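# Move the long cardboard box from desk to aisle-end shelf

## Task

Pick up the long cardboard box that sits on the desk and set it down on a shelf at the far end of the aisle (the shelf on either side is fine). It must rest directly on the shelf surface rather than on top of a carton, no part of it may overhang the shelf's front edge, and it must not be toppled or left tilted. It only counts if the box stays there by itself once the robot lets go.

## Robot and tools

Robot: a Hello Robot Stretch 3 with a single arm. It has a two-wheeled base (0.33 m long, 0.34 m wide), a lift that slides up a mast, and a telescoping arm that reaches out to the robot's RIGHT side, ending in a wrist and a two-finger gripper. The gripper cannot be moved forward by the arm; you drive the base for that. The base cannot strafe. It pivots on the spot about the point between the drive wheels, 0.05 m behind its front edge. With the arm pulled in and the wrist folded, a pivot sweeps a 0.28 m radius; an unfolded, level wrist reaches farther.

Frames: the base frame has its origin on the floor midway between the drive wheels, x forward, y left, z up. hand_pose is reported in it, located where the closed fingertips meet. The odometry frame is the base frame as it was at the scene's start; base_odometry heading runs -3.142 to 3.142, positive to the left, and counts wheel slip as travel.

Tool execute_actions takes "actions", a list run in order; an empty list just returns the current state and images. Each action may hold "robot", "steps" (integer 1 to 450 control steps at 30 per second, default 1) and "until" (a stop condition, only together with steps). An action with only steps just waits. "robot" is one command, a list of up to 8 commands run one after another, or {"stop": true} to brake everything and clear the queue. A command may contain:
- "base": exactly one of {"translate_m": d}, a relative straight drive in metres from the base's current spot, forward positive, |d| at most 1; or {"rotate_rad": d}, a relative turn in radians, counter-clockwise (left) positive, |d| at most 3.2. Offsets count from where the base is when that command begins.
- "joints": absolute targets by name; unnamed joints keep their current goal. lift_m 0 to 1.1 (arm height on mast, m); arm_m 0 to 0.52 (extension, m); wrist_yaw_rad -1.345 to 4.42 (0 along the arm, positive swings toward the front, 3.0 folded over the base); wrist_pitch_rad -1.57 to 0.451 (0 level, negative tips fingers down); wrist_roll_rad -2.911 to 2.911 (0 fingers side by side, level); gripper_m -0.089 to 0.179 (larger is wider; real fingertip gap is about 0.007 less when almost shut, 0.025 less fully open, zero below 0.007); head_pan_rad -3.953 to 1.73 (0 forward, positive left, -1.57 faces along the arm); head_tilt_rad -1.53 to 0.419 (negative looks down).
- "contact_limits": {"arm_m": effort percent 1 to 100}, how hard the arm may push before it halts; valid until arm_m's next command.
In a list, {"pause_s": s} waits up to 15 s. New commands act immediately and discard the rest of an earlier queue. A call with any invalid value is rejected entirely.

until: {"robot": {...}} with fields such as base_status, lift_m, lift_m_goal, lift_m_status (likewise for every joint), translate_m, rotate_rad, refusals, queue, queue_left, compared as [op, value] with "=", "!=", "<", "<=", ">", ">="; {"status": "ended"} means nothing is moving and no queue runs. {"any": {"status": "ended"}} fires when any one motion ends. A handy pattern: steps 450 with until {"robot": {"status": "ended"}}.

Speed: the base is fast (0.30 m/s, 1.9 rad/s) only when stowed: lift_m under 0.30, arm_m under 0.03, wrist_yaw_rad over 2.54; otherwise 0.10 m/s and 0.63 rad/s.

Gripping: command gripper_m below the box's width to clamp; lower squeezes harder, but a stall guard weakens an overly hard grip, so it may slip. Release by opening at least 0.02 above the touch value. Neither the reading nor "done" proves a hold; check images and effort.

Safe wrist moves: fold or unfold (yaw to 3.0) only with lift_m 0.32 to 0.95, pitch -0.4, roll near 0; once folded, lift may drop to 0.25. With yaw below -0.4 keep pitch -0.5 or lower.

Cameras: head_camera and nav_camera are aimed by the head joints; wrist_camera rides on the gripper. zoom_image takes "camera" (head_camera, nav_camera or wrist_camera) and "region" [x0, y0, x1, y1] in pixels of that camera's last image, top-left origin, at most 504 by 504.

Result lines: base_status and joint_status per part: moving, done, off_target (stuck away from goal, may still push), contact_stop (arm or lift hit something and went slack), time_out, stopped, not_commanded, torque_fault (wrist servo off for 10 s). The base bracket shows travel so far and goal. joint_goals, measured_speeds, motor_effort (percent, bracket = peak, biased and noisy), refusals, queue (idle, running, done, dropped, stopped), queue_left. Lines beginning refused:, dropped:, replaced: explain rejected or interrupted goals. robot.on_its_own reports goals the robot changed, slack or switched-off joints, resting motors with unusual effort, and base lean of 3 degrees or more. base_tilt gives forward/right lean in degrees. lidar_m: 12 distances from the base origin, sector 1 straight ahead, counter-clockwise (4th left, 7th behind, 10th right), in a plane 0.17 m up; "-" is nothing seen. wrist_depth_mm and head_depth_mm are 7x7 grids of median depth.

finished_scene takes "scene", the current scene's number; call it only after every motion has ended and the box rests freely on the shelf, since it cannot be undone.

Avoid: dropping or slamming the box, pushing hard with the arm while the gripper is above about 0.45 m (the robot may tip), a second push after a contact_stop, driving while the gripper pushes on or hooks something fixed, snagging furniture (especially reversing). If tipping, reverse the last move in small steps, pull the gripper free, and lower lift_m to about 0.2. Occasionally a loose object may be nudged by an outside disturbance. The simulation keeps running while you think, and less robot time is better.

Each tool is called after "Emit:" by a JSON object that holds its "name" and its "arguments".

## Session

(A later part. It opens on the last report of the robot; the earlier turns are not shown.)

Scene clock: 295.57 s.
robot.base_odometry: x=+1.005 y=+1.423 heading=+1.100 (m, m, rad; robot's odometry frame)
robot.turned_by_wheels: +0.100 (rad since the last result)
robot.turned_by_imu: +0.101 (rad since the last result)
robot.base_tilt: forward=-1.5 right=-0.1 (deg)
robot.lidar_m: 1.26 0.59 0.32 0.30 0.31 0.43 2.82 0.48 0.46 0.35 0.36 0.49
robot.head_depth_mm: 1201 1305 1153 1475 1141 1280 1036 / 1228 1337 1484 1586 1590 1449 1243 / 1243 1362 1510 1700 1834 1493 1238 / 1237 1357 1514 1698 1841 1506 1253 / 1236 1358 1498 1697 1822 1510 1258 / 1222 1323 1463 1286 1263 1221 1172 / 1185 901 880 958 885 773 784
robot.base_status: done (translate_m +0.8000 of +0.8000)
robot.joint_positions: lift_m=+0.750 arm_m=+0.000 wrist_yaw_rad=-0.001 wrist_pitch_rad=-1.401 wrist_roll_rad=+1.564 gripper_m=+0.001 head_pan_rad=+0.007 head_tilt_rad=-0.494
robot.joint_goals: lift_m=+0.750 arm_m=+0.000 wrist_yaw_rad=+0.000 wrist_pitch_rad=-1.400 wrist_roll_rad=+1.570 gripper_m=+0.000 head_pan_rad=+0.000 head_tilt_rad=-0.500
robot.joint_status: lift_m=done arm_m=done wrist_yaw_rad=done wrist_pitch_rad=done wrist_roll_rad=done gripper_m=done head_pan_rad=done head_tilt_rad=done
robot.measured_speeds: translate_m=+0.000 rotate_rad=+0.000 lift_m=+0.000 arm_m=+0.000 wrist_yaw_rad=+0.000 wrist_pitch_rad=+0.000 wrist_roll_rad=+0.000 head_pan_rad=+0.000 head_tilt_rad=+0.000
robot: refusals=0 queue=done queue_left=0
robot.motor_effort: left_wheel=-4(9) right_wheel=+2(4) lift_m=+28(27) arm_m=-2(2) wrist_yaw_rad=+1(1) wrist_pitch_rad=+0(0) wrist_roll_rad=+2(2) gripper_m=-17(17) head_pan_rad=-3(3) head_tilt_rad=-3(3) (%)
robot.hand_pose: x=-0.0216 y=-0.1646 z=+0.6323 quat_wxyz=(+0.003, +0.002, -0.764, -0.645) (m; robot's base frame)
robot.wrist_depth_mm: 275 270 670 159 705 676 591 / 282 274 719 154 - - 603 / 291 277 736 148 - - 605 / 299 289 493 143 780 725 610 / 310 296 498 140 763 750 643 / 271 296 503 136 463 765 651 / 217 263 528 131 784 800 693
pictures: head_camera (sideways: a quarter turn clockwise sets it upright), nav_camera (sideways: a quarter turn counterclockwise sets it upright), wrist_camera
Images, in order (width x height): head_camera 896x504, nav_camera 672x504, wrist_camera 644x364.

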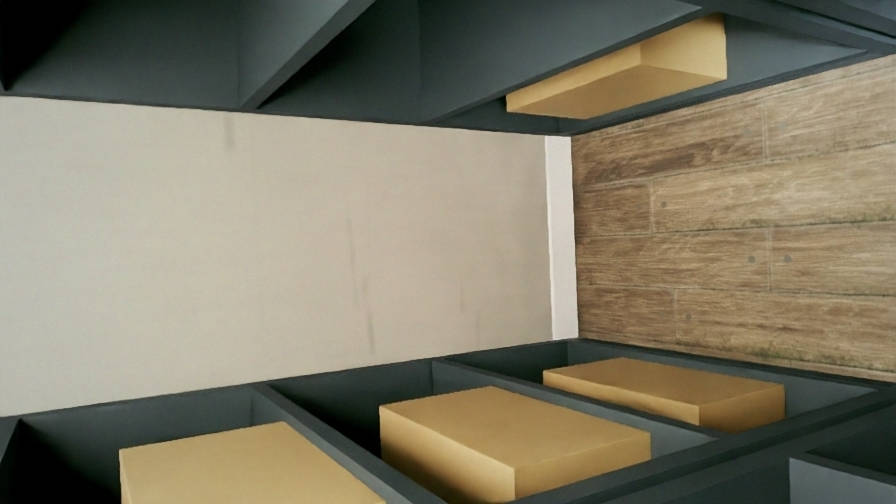

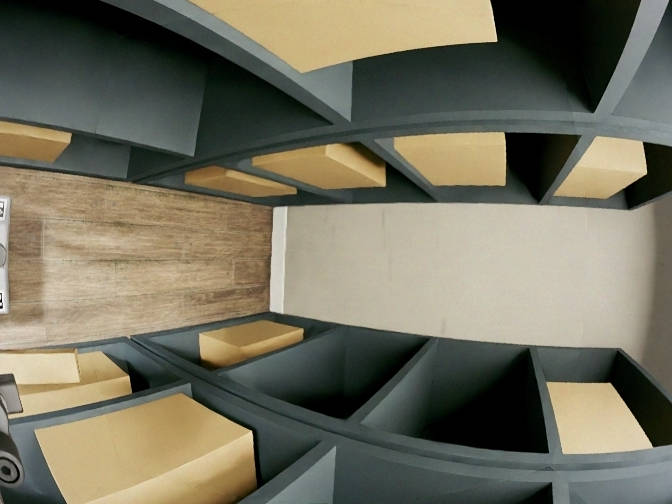

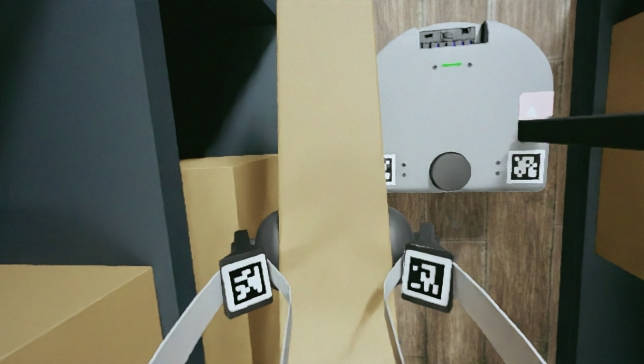

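Emit:
{"name": "execute_actions", "arguments": {"actions": [{"robot":[{"base":{"rotate_rad":-0.03}},{"base":{"translate_m":0.85},"joints":{"head_pan_rad":-1.57,"head_tilt_rad":-0.5}}],"steps":450,"until":{"robot":{"status":"ended"}}}]}}

Scene clock: 310.73 s.
robot.base_odometry: x=+1.413 y=+2.169 heading=+1.070 (m, m, rad; robot's odometry frame)
robot.turned_by_wheels: -0.030 (rad since the last result)
robot.turned_by_imu: -0.027 (rad since the last result)
robot.base_tilt: forward=-1.6 right=-0.1 (deg)
robot.lidar_m: 0.66 0.51 0.36 0.34 0.40 0.44 1.15 0.43 0.37 0.31 0.32 0.42
robot.head_depth_mm: 586 612 629 576 443 386 691 / 598 659 731 598 445 388 729 / 595 655 728 603 448 390 732 / 593 653 724 609 450 382 734 / 591 650 719 614 453 382 736 / 589 647 717 620 456 384 742 / 586 644 713 624 460 386 742
robot.base_status: done (translate_m +0.8500 of +0.8500)
robot.joint_positions: lift_m=+0.750 arm_m=+0.000 wrist_yaw_rad=-0.001 wrist_pitch_rad=-1.401 wrist_roll_rad=+1.564 gripper_m=+0.001 head_pan_rad=-1.563 head_tilt_rad=-0.494
robot.joint_goals: lift_m=+0.750 arm_m=+0.000 wrist_yaw_rad=+0.000 wrist_pitch_rad=-1.400 wrist_roll_rad=+1.570 gripper_m=+0.000 head_pan_rad=-1.570 head_tilt_rad=-0.500
robot.joint_status: lift_m=done arm_m=done wrist_yaw_rad=done wrist_pitch_rad=done wrist_roll_rad=done gripper_m=done head_pan_rad=done head_tilt_rad=done
robot.measured_speeds: translate_m=+0.000 rotate_rad=+0.000 lift_m=+0.000 arm_m=+0.000 wrist_yaw_rad=+0.000 wrist_pitch_rad=+0.000 wrist_roll_rad=+0.000 head_pan_rad=+0.000 head_tilt_rad=+0.000
robot: refusals=0 queue=done queue_left=0
robot.motor_effort: left_wheel=+0(6) right_wheel=+0(1) lift_m=+28(28) arm_m=-2(2) wrist_yaw_rad=+1(1) wrist_pitch_rad=+0(0) wrist_roll_rad=+2(2) gripper_m=-17(16) head_pan_rad=-3(33) head_tilt_rad=-5(3) (%)
robot.hand_pose: x=-0.0216 y=-0.1646 z=+0.6323 quat_wxyz=(+0.003, +0.002, -0.764, -0.645) (m; robot's base frame)
robot.wrist_depth_mm: 277 262 438 160 693 668 647 / 285 271 658 153 - - 629 / 293 274 738 149 - - 641 / 303 288 726 144 769 748 656 / 309 297 298 139 763 738 673 / 324 304 294 135 464 758 705 / 336 316 504 132 812 772 688
pictures: head_camera (sideways: a quarter turn clockwise sets it upright), nav_camera (sideways: a quarter turn counterclockwise sets it upright), wrist_camera
Images, in order (width x height): head_camera 896x504, nav_camera 672x504, wrist_camera 644x364.

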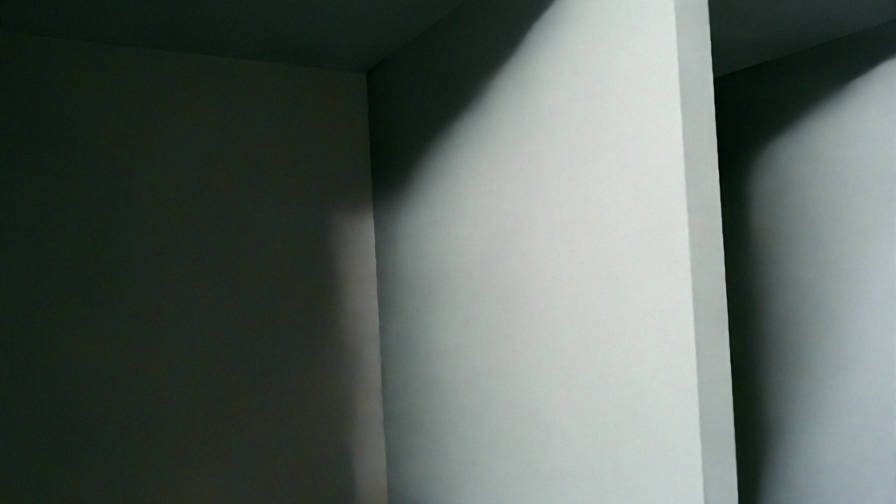

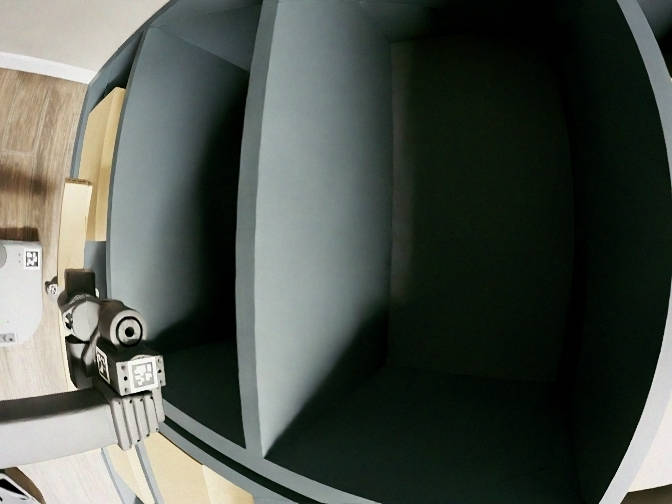

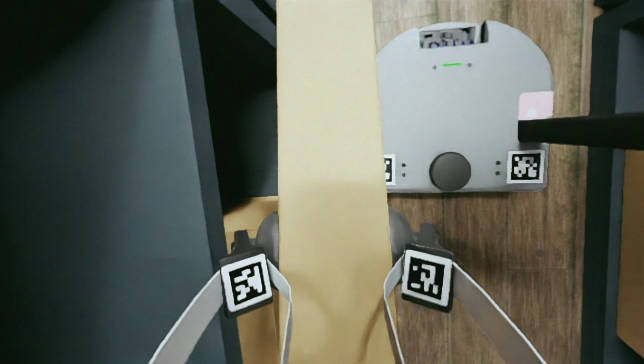

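Emit:
{"name": "execute_actions", "arguments": {"actions": [{"robot":[{"base":{"translate_m":0.22},"joints":{"head_tilt_rad":-0.9}}],"steps":450,"until":{"robot":{"status":"ended"}}}]}}

Scene clock: 326.07 s.
robot.base_odometry: x=+1.519 y=+2.362 heading=+1.070 (m, m, rad; robot's odometry frame)
robot.turned_by_wheels: +0.000 (rad since the last result)
robot.turned_by_imu: +0.001 (rad since the last result)
robot.base_tilt: forward=-1.5 right=-0.2 (deg)
robot.lidar_m: 0.44 0.45 0.37 0.35 0.36 0.57 1.18 0.54 0.31 0.30 0.31 0.46
robot.head_depth_mm: 617 516 423 867 817 - - / 618 519 426 871 819 - - / 622 522 427 401 816 - - / 619 527 430 396 814 756 1093 / 615 530 433 392 816 758 1079 / 615 535 436 394 823 910 1089 / 618 539 437 396 822 962 1075
robot.base_status: done (translate_m +0.2200 of +0.2200)
robot.joint_positions: lift_m=+0.750 arm_m=+0.000 wrist_yaw_rad=-0.001 wrist_pitch_rad=-1.401 wrist_roll_rad=+1.564 gripper_m=+0.001 head_pan_rad=-1.563 head_tilt_rad=-0.888
robot.joint_goals: lift_m=+0.750 arm_m=+0.000 wrist_yaw_rad=+0.000 wrist_pitch_rad=-1.400 wrist_roll_rad=+1.570 gripper_m=+0.000 head_pan_rad=-1.570 head_tilt_rad=-0.900
robot.joint_status: lift_m=done arm_m=done wrist_yaw_rad=done wrist_pitch_rad=done wrist_roll_rad=done gripper_m=done head_pan_rad=done head_tilt_rad=done
robot.measured_speeds: translate_m=+0.000 rotate_rad=+0.000 lift_m=+0.000 arm_m=+0.000 wrist_yaw_rad=+0.000 wrist_pitch_rad=+0.000 wrist_roll_rad=+0.000 head_pan_rad=+0.000 head_tilt_rad=+0.000
robot: refusals=0 queue=done queue_left=0
robot.motor_effort: left_wheel=-1(5) right_wheel=+0(2) lift_m=+28(27) arm_m=-2(2) wrist_yaw_rad=+1(1) wrist_pitch_rad=+0(0) wrist_roll_rad=+2(2) gripper_m=-16(17) head_pan_rad=-4(4) head_tilt_rad=-8(40) (%)
robot.hand_pose: x=-0.0216 y=-0.1646 z=+0.6323 quat_wxyz=(+0.003, +0.002, -0.764, -0.645) (m; robot's base frame)
robot.wrist_depth_mm: 274 261 693 159 697 679 652 / 281 268 446 154 - - 662 / 292 278 455 149 - - 668 / 300 284 460 144 754 731 683 / 309 295 286 140 754 761 672 / 321 309 292 136 462 749 682 / 329 316 319 132 741 741 679
pictures: head_camera (sideways: a quarter turn clockwise sets it upright), nav_camera (sideways: a quarter turn counterclockwise sets it upright), wrist_camera
Images, in order (width x height): head_camera 896x504, nav_camera 672x504, wrist_camera 644x364.

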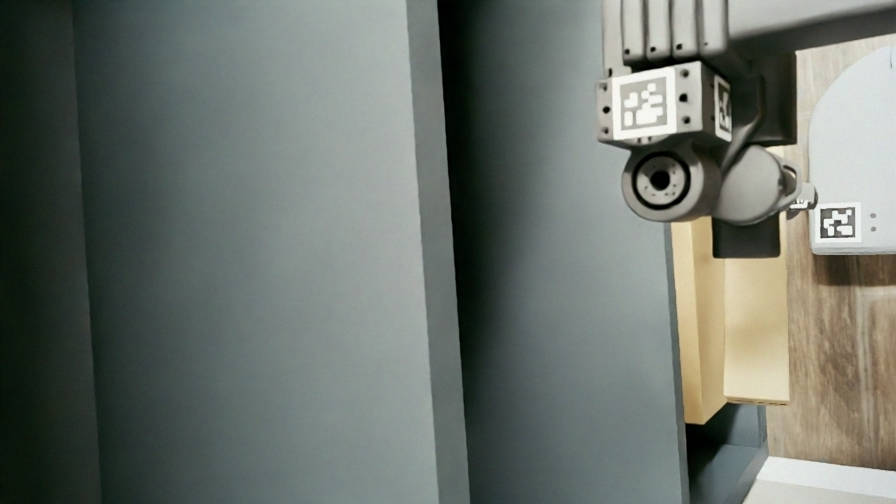

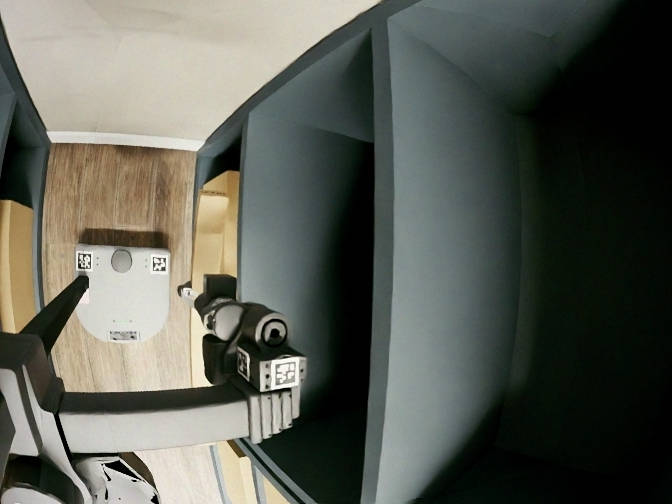

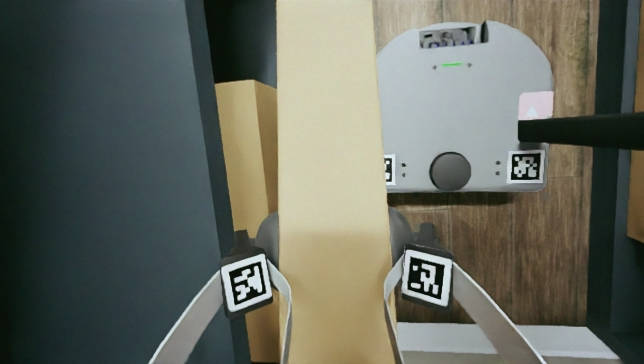

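Emit:
{"name": "execute_actions", "arguments": {"actions": [{"robot":{"joints":{"arm_m":0.3},"contact_limits":{"arm_m":15}},"steps":450,"until":{"robot":{"status":"ended"}}}]}}

Scene clock: 330.43 s.
robot.base_odometry: x=+1.519 y=+2.362 heading=+1.069 (m, m, rad; robot's odometry frame)
robot.turned_by_wheels: +0.000 (rad since the last result)
robot.turned_by_imu: +0.000 (rad since the last result)
robot.base_tilt: forward=-1.7 right=-0.5 (deg)
robot.lidar_m: 0.44 0.45 0.37 0.35 0.36 0.56 1.18 0.54 0.32 0.30 0.31 0.46
robot.head_depth_mm: 620 518 424 404 - - - / 621 521 427 386 - 1141 1126 / 626 526 429 389 - 1006 1138 / 625 530 432 643 813 975 1115 / 622 534 435 402 816 953 1098 / 619 538 438 398 820 934 1101 / 624 543 440 398 825 1000 1076
robot.base_status: done (translate_m +0.2200 of +0.2200)
robot.joint_positions: lift_m=+0.750 arm_m=+0.116 wrist_yaw_rad=-0.005 wrist_pitch_rad=-1.413 wrist_roll_rad=+1.580 gripper_m=+0.001 head_pan_rad=-1.564 head_tilt_rad=-0.892
robot.joint_goals: lift_m=+0.750 arm_m=+0.115 wrist_yaw_rad=+0.000 wrist_pitch_rad=-1.400 wrist_roll_rad=+1.570 gripper_m=+0.000 head_pan_rad=-1.570 head_tilt_rad=-0.900
robot.joint_status: lift_m=done arm_m=contact_stop wrist_yaw_rad=done wrist_pitch_rad=done wrist_roll_rad=done gripper_m=done head_pan_rad=done head_tilt_rad=done
robot.measured_speeds: translate_m=+0.000 rotate_rad=-0.002 lift_m=+0.000 arm_m=+0.008 wrist_yaw_rad=-0.010 wrist_pitch_rad=-0.024 wrist_roll_rad=+0.024 head_pan_rad=+0.000 head_tilt_rad=-0.072
robot: refusals=0 queue=dropped queue_left=0
robot.on_its_own: arm_m is slack since a contact_stop, until your next command for it (your +0.300 is given up)
robot.motor_effort: left_wheel=-14(14) right_wheel=+0(1) lift_m=+36(38) arm_m=+7(15) wrist_yaw_rad=+3(3) wrist_pitch_rad=+6(6) wrist_roll_rad=-4(4) gripper_m=-17(18) head_pan_rad=-3(4) head_tilt_rad=-5(7) (%)
robot.contact_limits: arm_m 15 (drawing in: default 18, maximum 30; extending or still: default 25, maximum 41)
robot.hand_pose: x=-0.0216 y=-0.2768 z=+0.6318 quat_wxyz=(-0.005, -0.005, -0.760, -0.650) (m; robot's base frame)
robot.wrist_depth_mm: 272 262 251 158 690 685 647 / 280 269 256 153 154 - 667 / 291 276 263 149 149 - - / 301 286 271 145 777 751 694 / 309 295 280 140 462 744 729 / 318 302 294 136 136 779 744 / 332 316 298 132 730 718 714
pictures: head_camera (sideways: a quarter turn clockwise sets it upright), nav_camera (sideways: a quarter turn counterclockwise sets it upright), wrist_camera
Images, in order (width x height): head_camera 896x504, nav_camera 672x504, wrist_camera 644x364.

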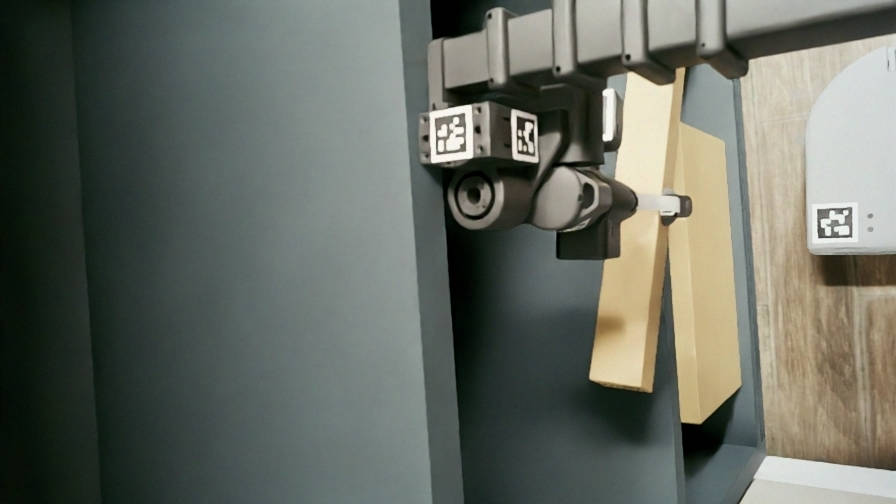

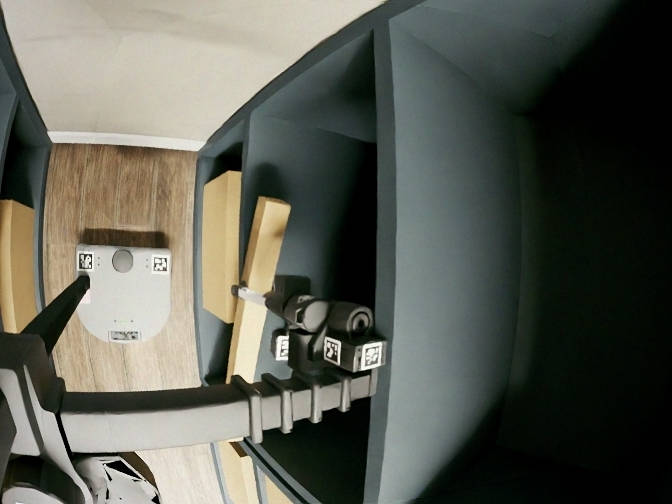

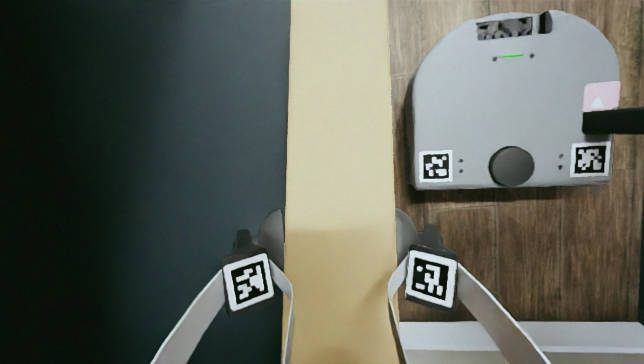

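The rear end of the box caught on the divider, and there's room ahead. I'll retract, move forward a little and retry.

Emit:
{"name": "execute_actions", "arguments": {"actions": [{"robot":[{"joints":{"arm_m":0.0}},{"base":{"translate_m":0.12}},{"joints":{"arm_m":0.3},"contact_limits":{"arm_m":15}}],"steps":450,"until":{"robot":{"status":"ended"}}}]}}

Scene clock: 340.17 s.
robot.base_odometry: x=+1.577 y=+2.467 heading=+1.069 (m, m, rad; robot's odometry frame)
robot.turned_by_wheels: +0.000 (rad since the last result)
robot.turned_by_imu: -0.007 (rad since the last result)
robot.base_tilt: forward=-1.7 right=-0.5 (deg)
robot.lidar_m: 0.32 0.33 0.43 0.36 0.37 0.48 1.18 0.64 0.31 0.29 0.30 0.33
robot.head_depth_mm: 619 517 423 396 - - - / 618 521 426 386 - 1018 1122 / 625 524 429 388 - 1025 1134 / 621 529 431 396 829 953 1118 / 617 533 435 393 819 942 1104 / 619 539 438 396 821 998 1069 / 620 543 440 397 753 764 821
robot.base_status: done (translate_m +0.1200 of +0.1200)
robot.joint_positions: lift_m=+0.750 arm_m=+0.110 wrist_yaw_rad=-0.004 wrist_pitch_rad=-1.414 wrist_roll_rad=+1.580 gripper_m=+0.001 head_pan_rad=-1.564 head_tilt_rad=-0.893
robot.joint_goals: lift_m=+0.750 arm_m=+0.110 wrist_yaw_rad=+0.000 wrist_pitch_rad=-1.400 wrist_roll_rad=+1.570 gripper_m=+0.000 head_pan_rad=-1.570 head_tilt_rad=-0.900
robot.joint_status: lift_m=done arm_m=contact_stop wrist_yaw_rad=done wrist_pitch_rad=done wrist_roll_rad=done gripper_m=done head_pan_rad=done head_tilt_rad=done
robot.measured_speeds: translate_m=+0.000 rotate_rad=+0.000 lift_m=+0.000 arm_m=+0.007 wrist_yaw_rad=-0.010 wrist_pitch_rad=-0.048 wrist_roll_rad=+0.000 head_pan_rad=+0.000 head_tilt_rad=-0.024
robot: refusals=0 queue=dropped queue_left=0
robot.on_its_own: arm_m is slack since a contact_stop, until your next command for it (your +0.300 is given up)
robot.motor_effort: left_wheel=-11(11) right_wheel=+0(4) lift_m=+38(40) arm_m=+7(15) wrist_yaw_rad=+3(3) wrist_pitch_rad=+7(7) wrist_roll_rad=-4(4) gripper_m=-18(18) head_pan_rad=-4(4) head_tilt_rad=-4(5) (%)
robot.contact_limits: arm_m 15 (drawing in: default 18, maximum 30; extending or still: default 25, maximum 41)
robot.hand_pose: x=-0.0216 y=-0.2712 z=+0.6317 quat_wxyz=(-0.005, -0.005, -0.760, -0.650) (m; robot's base frame)
robot.wrist_depth_mm: 277 261 246 164 710 662 665 / 282 270 256 156 157 - 669 / 291 278 262 150 150 - - / 298 286 270 146 768 735 697 / 312 293 283 141 141 746 718 / 320 303 291 136 135 730 668 / 330 315 297 132 577 590 555
pictures: head_camera (sideways: a quarter turn clockwise sets it upright), nav_camera (sideways: a quarter turn counterclockwise sets it upright), wrist_camera
Images, in order (width x height): head_camera 896x504, nav_camera 672x504, wrist_camera 644x364.

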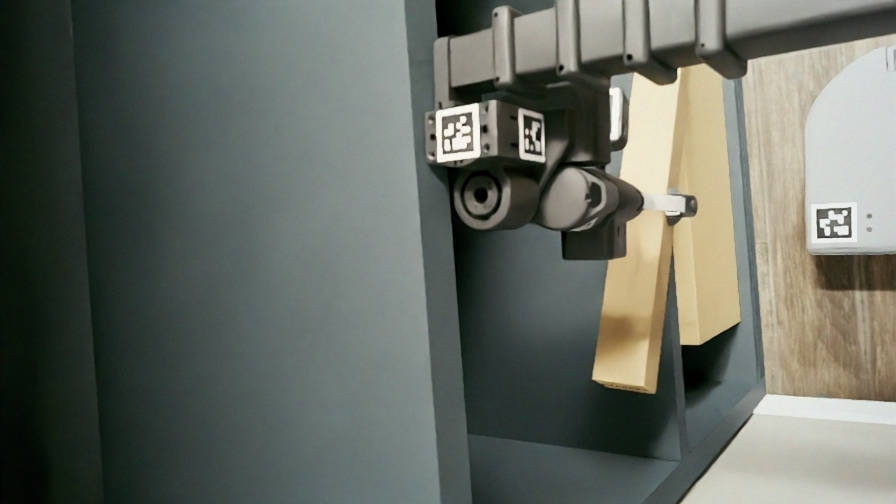

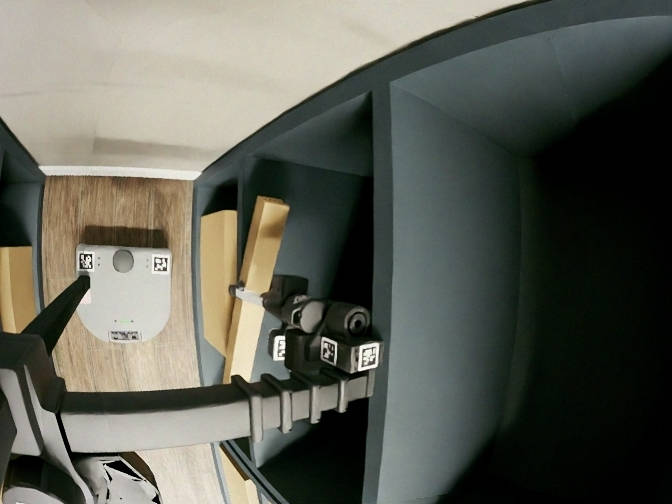

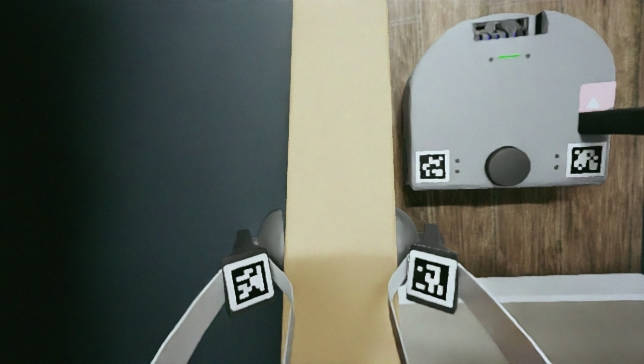

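It stopped at the same extension after I moved, so the divider wasn't the cause. More likely the wrist housing is hitting the front edge of the board above. The wrist depth shows roughly 9 cm of clearance under the box, so I'll lower the lift by 6 cm and retry.

Emit:
{"name": "execute_actions", "arguments": {"actions": [{"robot":[{"joints":{"arm_m":0.03}},{"joints":{"lift_m":0.69}},{"joints":{"arm_m":0.3},"contact_limits":{"arm_m":15}}],"steps":450,"until":{"robot":{"status":"ended"}}}]}}

Scene clock: 353.20 s.
robot.base_odometry: x=+1.577 y=+2.467 heading=+1.070 (m, m, rad; robot's odometry frame)
robot.turned_by_wheels: +0.000 (rad since the last result)
robot.turned_by_imu: -0.264 (rad since the last result)
robot.base_tilt: forward=-1.6 right=-0.2 (deg)
robot.lidar_m: 0.35 0.35 0.39 0.35 0.35 0.40 0.64 0.62 0.36 0.30 0.30 0.33
robot.head_depth_mm: 654 509 430 919 811 - - / 658 513 422 - 820 1183 1119 / 649 517 424 814 807 1131 1128 / 637 520 426 403 809 988 1121 / 623 525 429 391 813 900 1102 / 608 528 431 383 816 754 1084 / 599 533 434 375 817 734 996
robot.base_status: done (translate_m +0.1200 of +0.1200)
robot.joint_positions: lift_m=+0.690 arm_m=+0.300 wrist_yaw_rad=+0.000 wrist_pitch_rad=-1.398 wrist_roll_rad=+1.577 gripper_m=+0.003 head_pan_rad=-1.569 head_tilt_rad=-0.895
robot.joint_goals: lift_m=+0.690 arm_m=+0.300 wrist_yaw_rad=+0.000 wrist_pitch_rad=-1.400 wrist_roll_rad=+1.570 gripper_m=+0.003 head_pan_rad=-1.570 head_tilt_rad=-0.900
robot.joint_status: lift_m=done arm_m=done wrist_yaw_rad=done wrist_pitch_rad=done wrist_roll_rad=done gripper_m=done head_pan_rad=done head_tilt_rad=done
robot.measured_speeds: translate_m=-0.001 rotate_rad=+0.004 lift_m=+0.000 arm_m=+0.000 wrist_yaw_rad=+0.000 wrist_pitch_rad=+0.000 wrist_roll_rad=+0.000 head_pan_rad=+0.000 head_tilt_rad=+0.000
robot: refusals=0 queue=done queue_left=0
robot.motor_effort: left_wheel=+5(87) right_wheel=-4(37) lift_m=+37(47) arm_m=+0(12) wrist_yaw_rad=+0(12) wrist_pitch_rad=-1(68) wrist_roll_rad=-3(11) gripper_m=-2(50) head_pan_rad=+0(3) head_tilt_rad=-4(6) (%)
robot.contact_limits: arm_m 15 (drawing in: default 18, maximum 30; extending or still: default 25, maximum 41)
robot.hand_pose: x=-0.0215 y=-0.4650 z=+0.5720 quat_wxyz=(-0.002, -0.002, -0.765, -0.644) (m; robot's base frame)
robot.wrist_depth_mm: 208 199 140 136 174 166 161 / 213 205 144 159 178 170 163 / 219 208 148 184 180 174 168 / 226 217 152 193 186 179 172 / 235 224 157 - 190 182 174 / 244 231 162 207 193 187 178 / 251 238 173 213 205 191 183
pictures: head_camera (sideways: a quarter turn clockwise sets it upright), nav_camera (sideways: a quarter turn counterclockwise sets it upright), wrist_camera
Images, in order (width x height): head_camera 896x504, nav_camera 672x504, wrist_camera 644x364.

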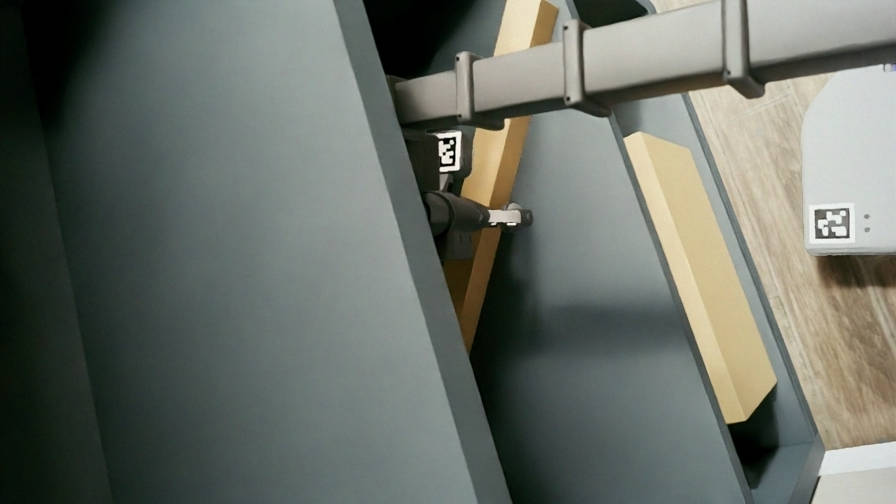

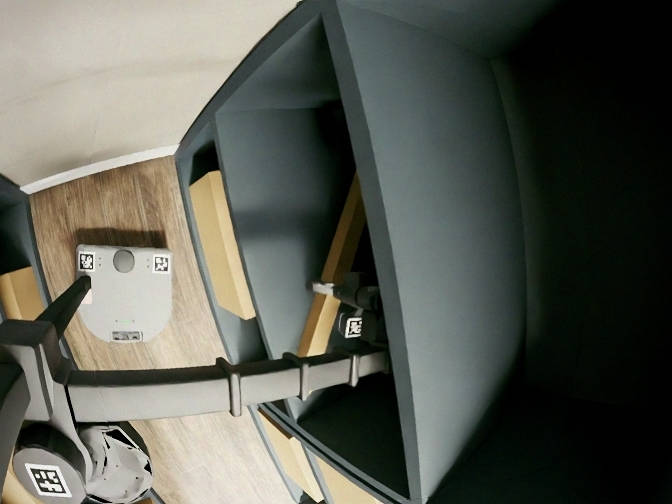

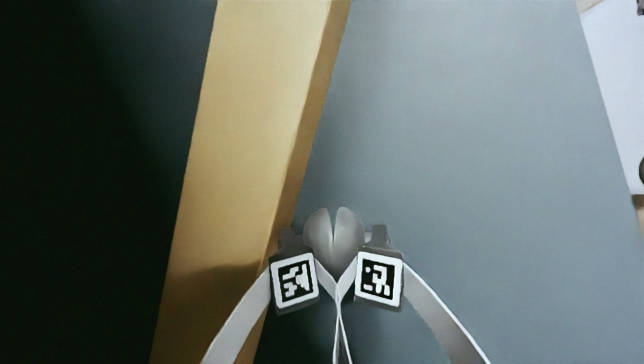

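That didn't go cleanly. The box snagged going in, twisted the base about 0.26 rad and pulled out of the grip. It's now resting on the shelf but diagonally, and its rear end is near the front edge. I'll straighten up and use the closed fingertips to push that end inward.

Emit:
{"name": "execute_actions", "arguments": {"actions": [{"robot":[{"joints":{"arm_m":0.05}},{"base":{"rotate_rad":0.26}},{"base":{"translate_m":-0.22}}],"steps":450,"until":{"robot":{"status":"ended"}}}]}}

Scene clock: 368.63 s.
robot.base_odometry: x=+1.524 y=+2.254 heading=+1.330 (m, m, rad; robot's odometry frame)
robot.turned_by_wheels: +0.260 (rad since the last result)
robot.turned_by_imu: +0.257 (rad since the last result)
robot.base_tilt: forward=-1.5 right=-0.2 (deg)
robot.lidar_m: 0.57 0.58 0.36 0.34 0.35 0.45 1.10 0.44 0.44 0.31 0.32 0.42
robot.head_depth_mm: 626 510 419 839 814 - - / 629 513 422 884 836 - 1119 / 623 516 424 887 791 1162 1131 / 620 521 426 815 804 1121 1122 / 624 524 428 839 810 991 1100 / 621 527 431 878 817 959 1101 / 616 532 434 402 822 930 1109
robot.base_status: done (translate_m -0.2200 of -0.2200)
robot.joint_positions: lift_m=+0.690 arm_m=+0.050 wrist_yaw_rad=+0.000 wrist_pitch_rad=-1.398 wrist_roll_rad=+1.576 gripper_m=+0.003 head_pan_rad=-1.569 head_tilt_rad=-0.895
robot.joint_goals: lift_m=+0.690 arm_m=+0.050 wrist_yaw_rad=+0.000 wrist_pitch_rad=-1.400 wrist_roll_rad=+1.570 gripper_m=+0.003 head_pan_rad=-1.570 head_tilt_rad=-0.900
robot.joint_status: lift_m=done arm_m=done wrist_yaw_rad=done wrist_pitch_rad=done wrist_roll_rad=done gripper_m=done head_pan_rad=done head_tilt_rad=done
robot.measured_speeds: translate_m=+0.000 rotate_rad=+0.000 lift_m=+0.000 arm_m=+0.000 wrist_yaw_rad=+0.000 wrist_pitch_rad=+0.000 wrist_roll_rad=+0.000 head_pan_rad=+0.000 head_tilt_rad=+0.000
robot: refusals=0 queue=done queue_left=0
robot.motor_effort: left_wheel=-4(9) right_wheel=+2(6) lift_m=+37(37) arm_m=-2(3) wrist_yaw_rad=+0(0) wrist_pitch_rad=-1(1) wrist_roll_rad=-2(2) gripper_m=-2(2) head_pan_rad=+0(1) head_tilt_rad=-3(3) (%)
robot.hand_pose: x=-0.0215 y=-0.2153 z=+0.5720 quat_wxyz=(-0.002, -0.002, -0.765, -0.644) (m; robot's base frame)
robot.wrist_depth_mm: 155 186 571 667 657 - 601 / 163 200 643 686 - - 601 / 180 209 648 664 - - - / 197 218 228 670 701 - 624 / 220 224 222 - 716 680 659 / 241 232 222 - 725 722 673 / 251 239 233 551 759 720 684
pictures: head_camera (sideways: a quarter turn clockwise sets it upright), nav_camera (sideways: a quarter turn counterclockwise sets it upright), wrist_camera
Images, in order (width x height): head_camera 896x504, nav_camera 672x504, wrist_camera 644x364.

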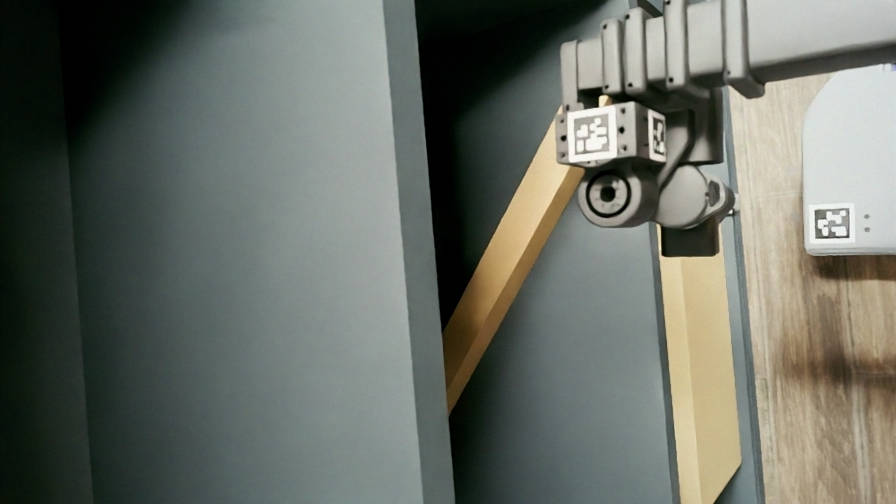

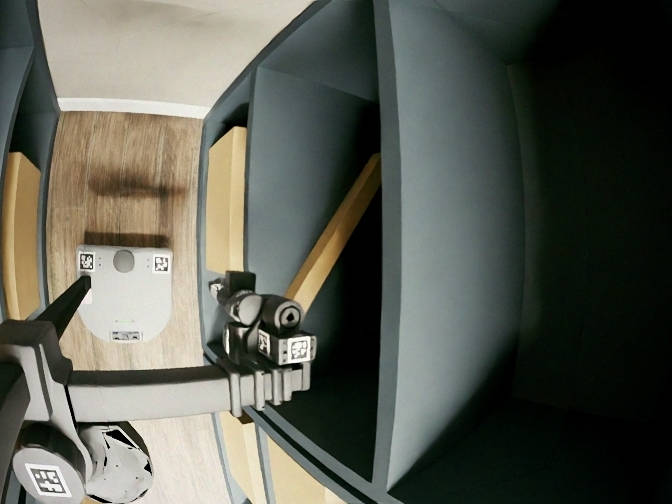

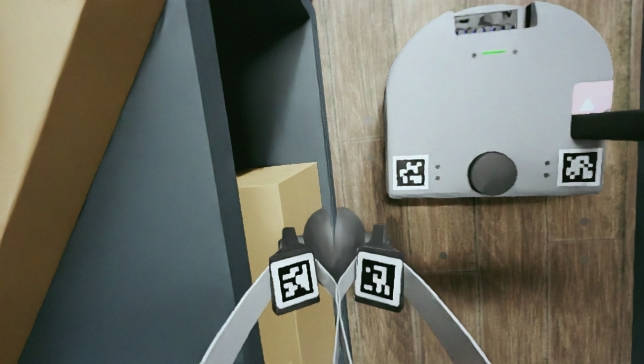

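Emit:
{"name": "execute_actions", "arguments": {"actions": [{"robot":{"joints":{"arm_m":0.3},"contact_limits":{"arm_m":20}},"steps":450,"until":{"robot":{"status":"ended"}}},{"robot":{"joints":{"arm_m":0.0}},"steps":300,"until":{"robot":{"status":"ended"}}}]}}

Scene clock: 377.87 s.
robot.base_odometry: x=+1.524 y=+2.254 heading=+1.330 (m, m, rad; robot's odometry frame)
robot.turned_by_wheels: +0.000 (rad since the last result)
robot.turned_by_imu: +0.000 (rad since the last result)
robot.base_tilt: forward=-1.6 right=-0.2 (deg)
robot.lidar_m: 0.57 0.58 0.36 0.34 0.35 0.45 1.10 0.44 0.44 0.31 0.32 0.42
robot.head_depth_mm: 627 511 419 839 799 - - / 627 514 422 887 792 - - / 623 516 424 830 806 - - / 620 520 426 851 808 941 1114 / 624 525 429 871 811 989 1101 / 621 529 431 885 817 961 1103 / 615 533 435 402 818 933 1101
robot.base_status: done (translate_m -0.2200 of -0.2200)
robot.joint_positions: lift_m=+0.690 arm_m=+0.000 wrist_yaw_rad=+0.000 wrist_pitch_rad=-1.398 wrist_roll_rad=+1.576 gripper_m=+0.003 head_pan_rad=-1.569 head_tilt_rad=-0.895
robot.joint_goals: lift_m=+0.690 arm_m=+0.000 wrist_yaw_rad=+0.000 wrist_pitch_rad=-1.400 wrist_roll_rad=+1.570 gripper_m=+0.003 head_pan_rad=-1.570 head_tilt_rad=-0.900
robot.joint_status: lift_m=done arm_m=done wrist_yaw_rad=done wrist_pitch_rad=done wrist_roll_rad=done gripper_m=done head_pan_rad=done head_tilt_rad=done
robot.measured_speeds: translate_m=+0.000 rotate_rad=+0.000 lift_m=+0.000 arm_m=+0.000 wrist_yaw_rad=+0.000 wrist_pitch_rad=+0.000 wrist_roll_rad=+0.000 head_pan_rad=+0.000 head_tilt_rad=+0.000
robot: refusals=0 queue=done queue_left=0
robot.motor_effort: left_wheel=-3(3) right_wheel=+2(2) lift_m=+37(37) arm_m=-2(3) wrist_yaw_rad=+1(0) wrist_pitch_rad=-1(1) wrist_roll_rad=-2(3) gripper_m=-2(2) head_pan_rad=+0(1) head_tilt_rad=-3(2) (%)
robot.hand_pose: x=-0.0215 y=-0.1652 z=+0.5720 quat_wxyz=(-0.002, -0.002, -0.765, -0.644) (m; robot's base frame)
robot.wrist_depth_mm: 209 220 621 680 657 - 589 / 215 215 648 697 - - 607 / 220 217 693 697 - - 614 / 228 221 501 712 - - 656 / 237 228 434 - 748 684 661 / 244 232 425 - 712 724 685 / 253 241 439 707 774 706 670
pictures: head_camera (sideways: a quarter turn clockwise sets it upright), nav_camera (sideways: a quarter turn counterclockwise sets it upright), wrist_camera
Images, in order (width x height): head_camera 896x504, nav_camera 672x504, wrist_camera 644x364.

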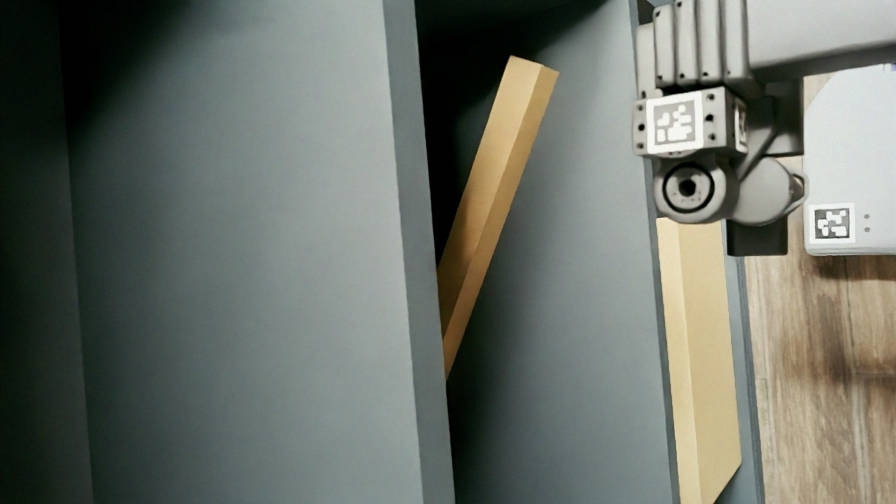

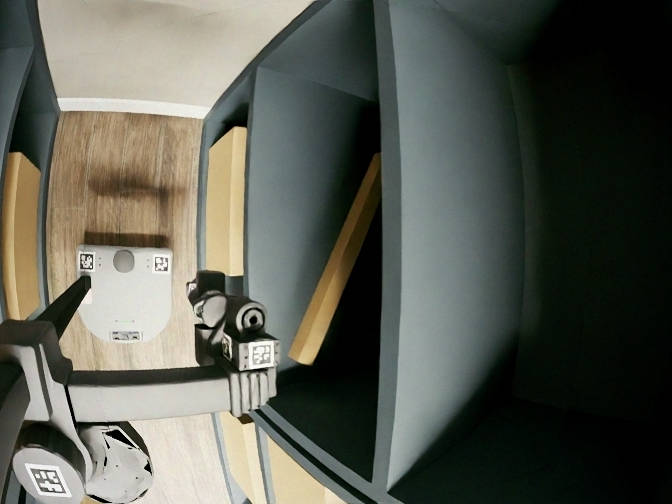

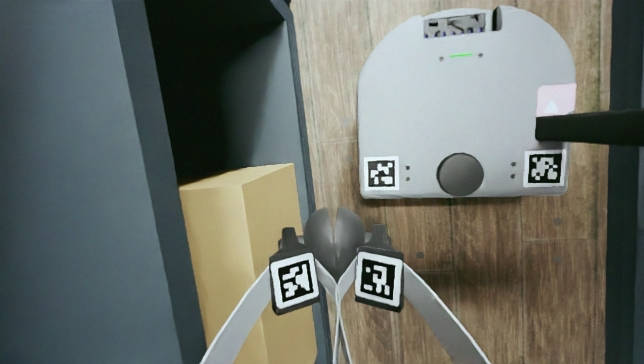

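The box now lies flat on the shelf, and both ends are clearly inside the front edge. The robot is clear of it and level, so I'm finishing scene 1.

Emit:
{"name": "finished_scene", "arguments": {"scene": 1}}

The scene is finished: the task was done.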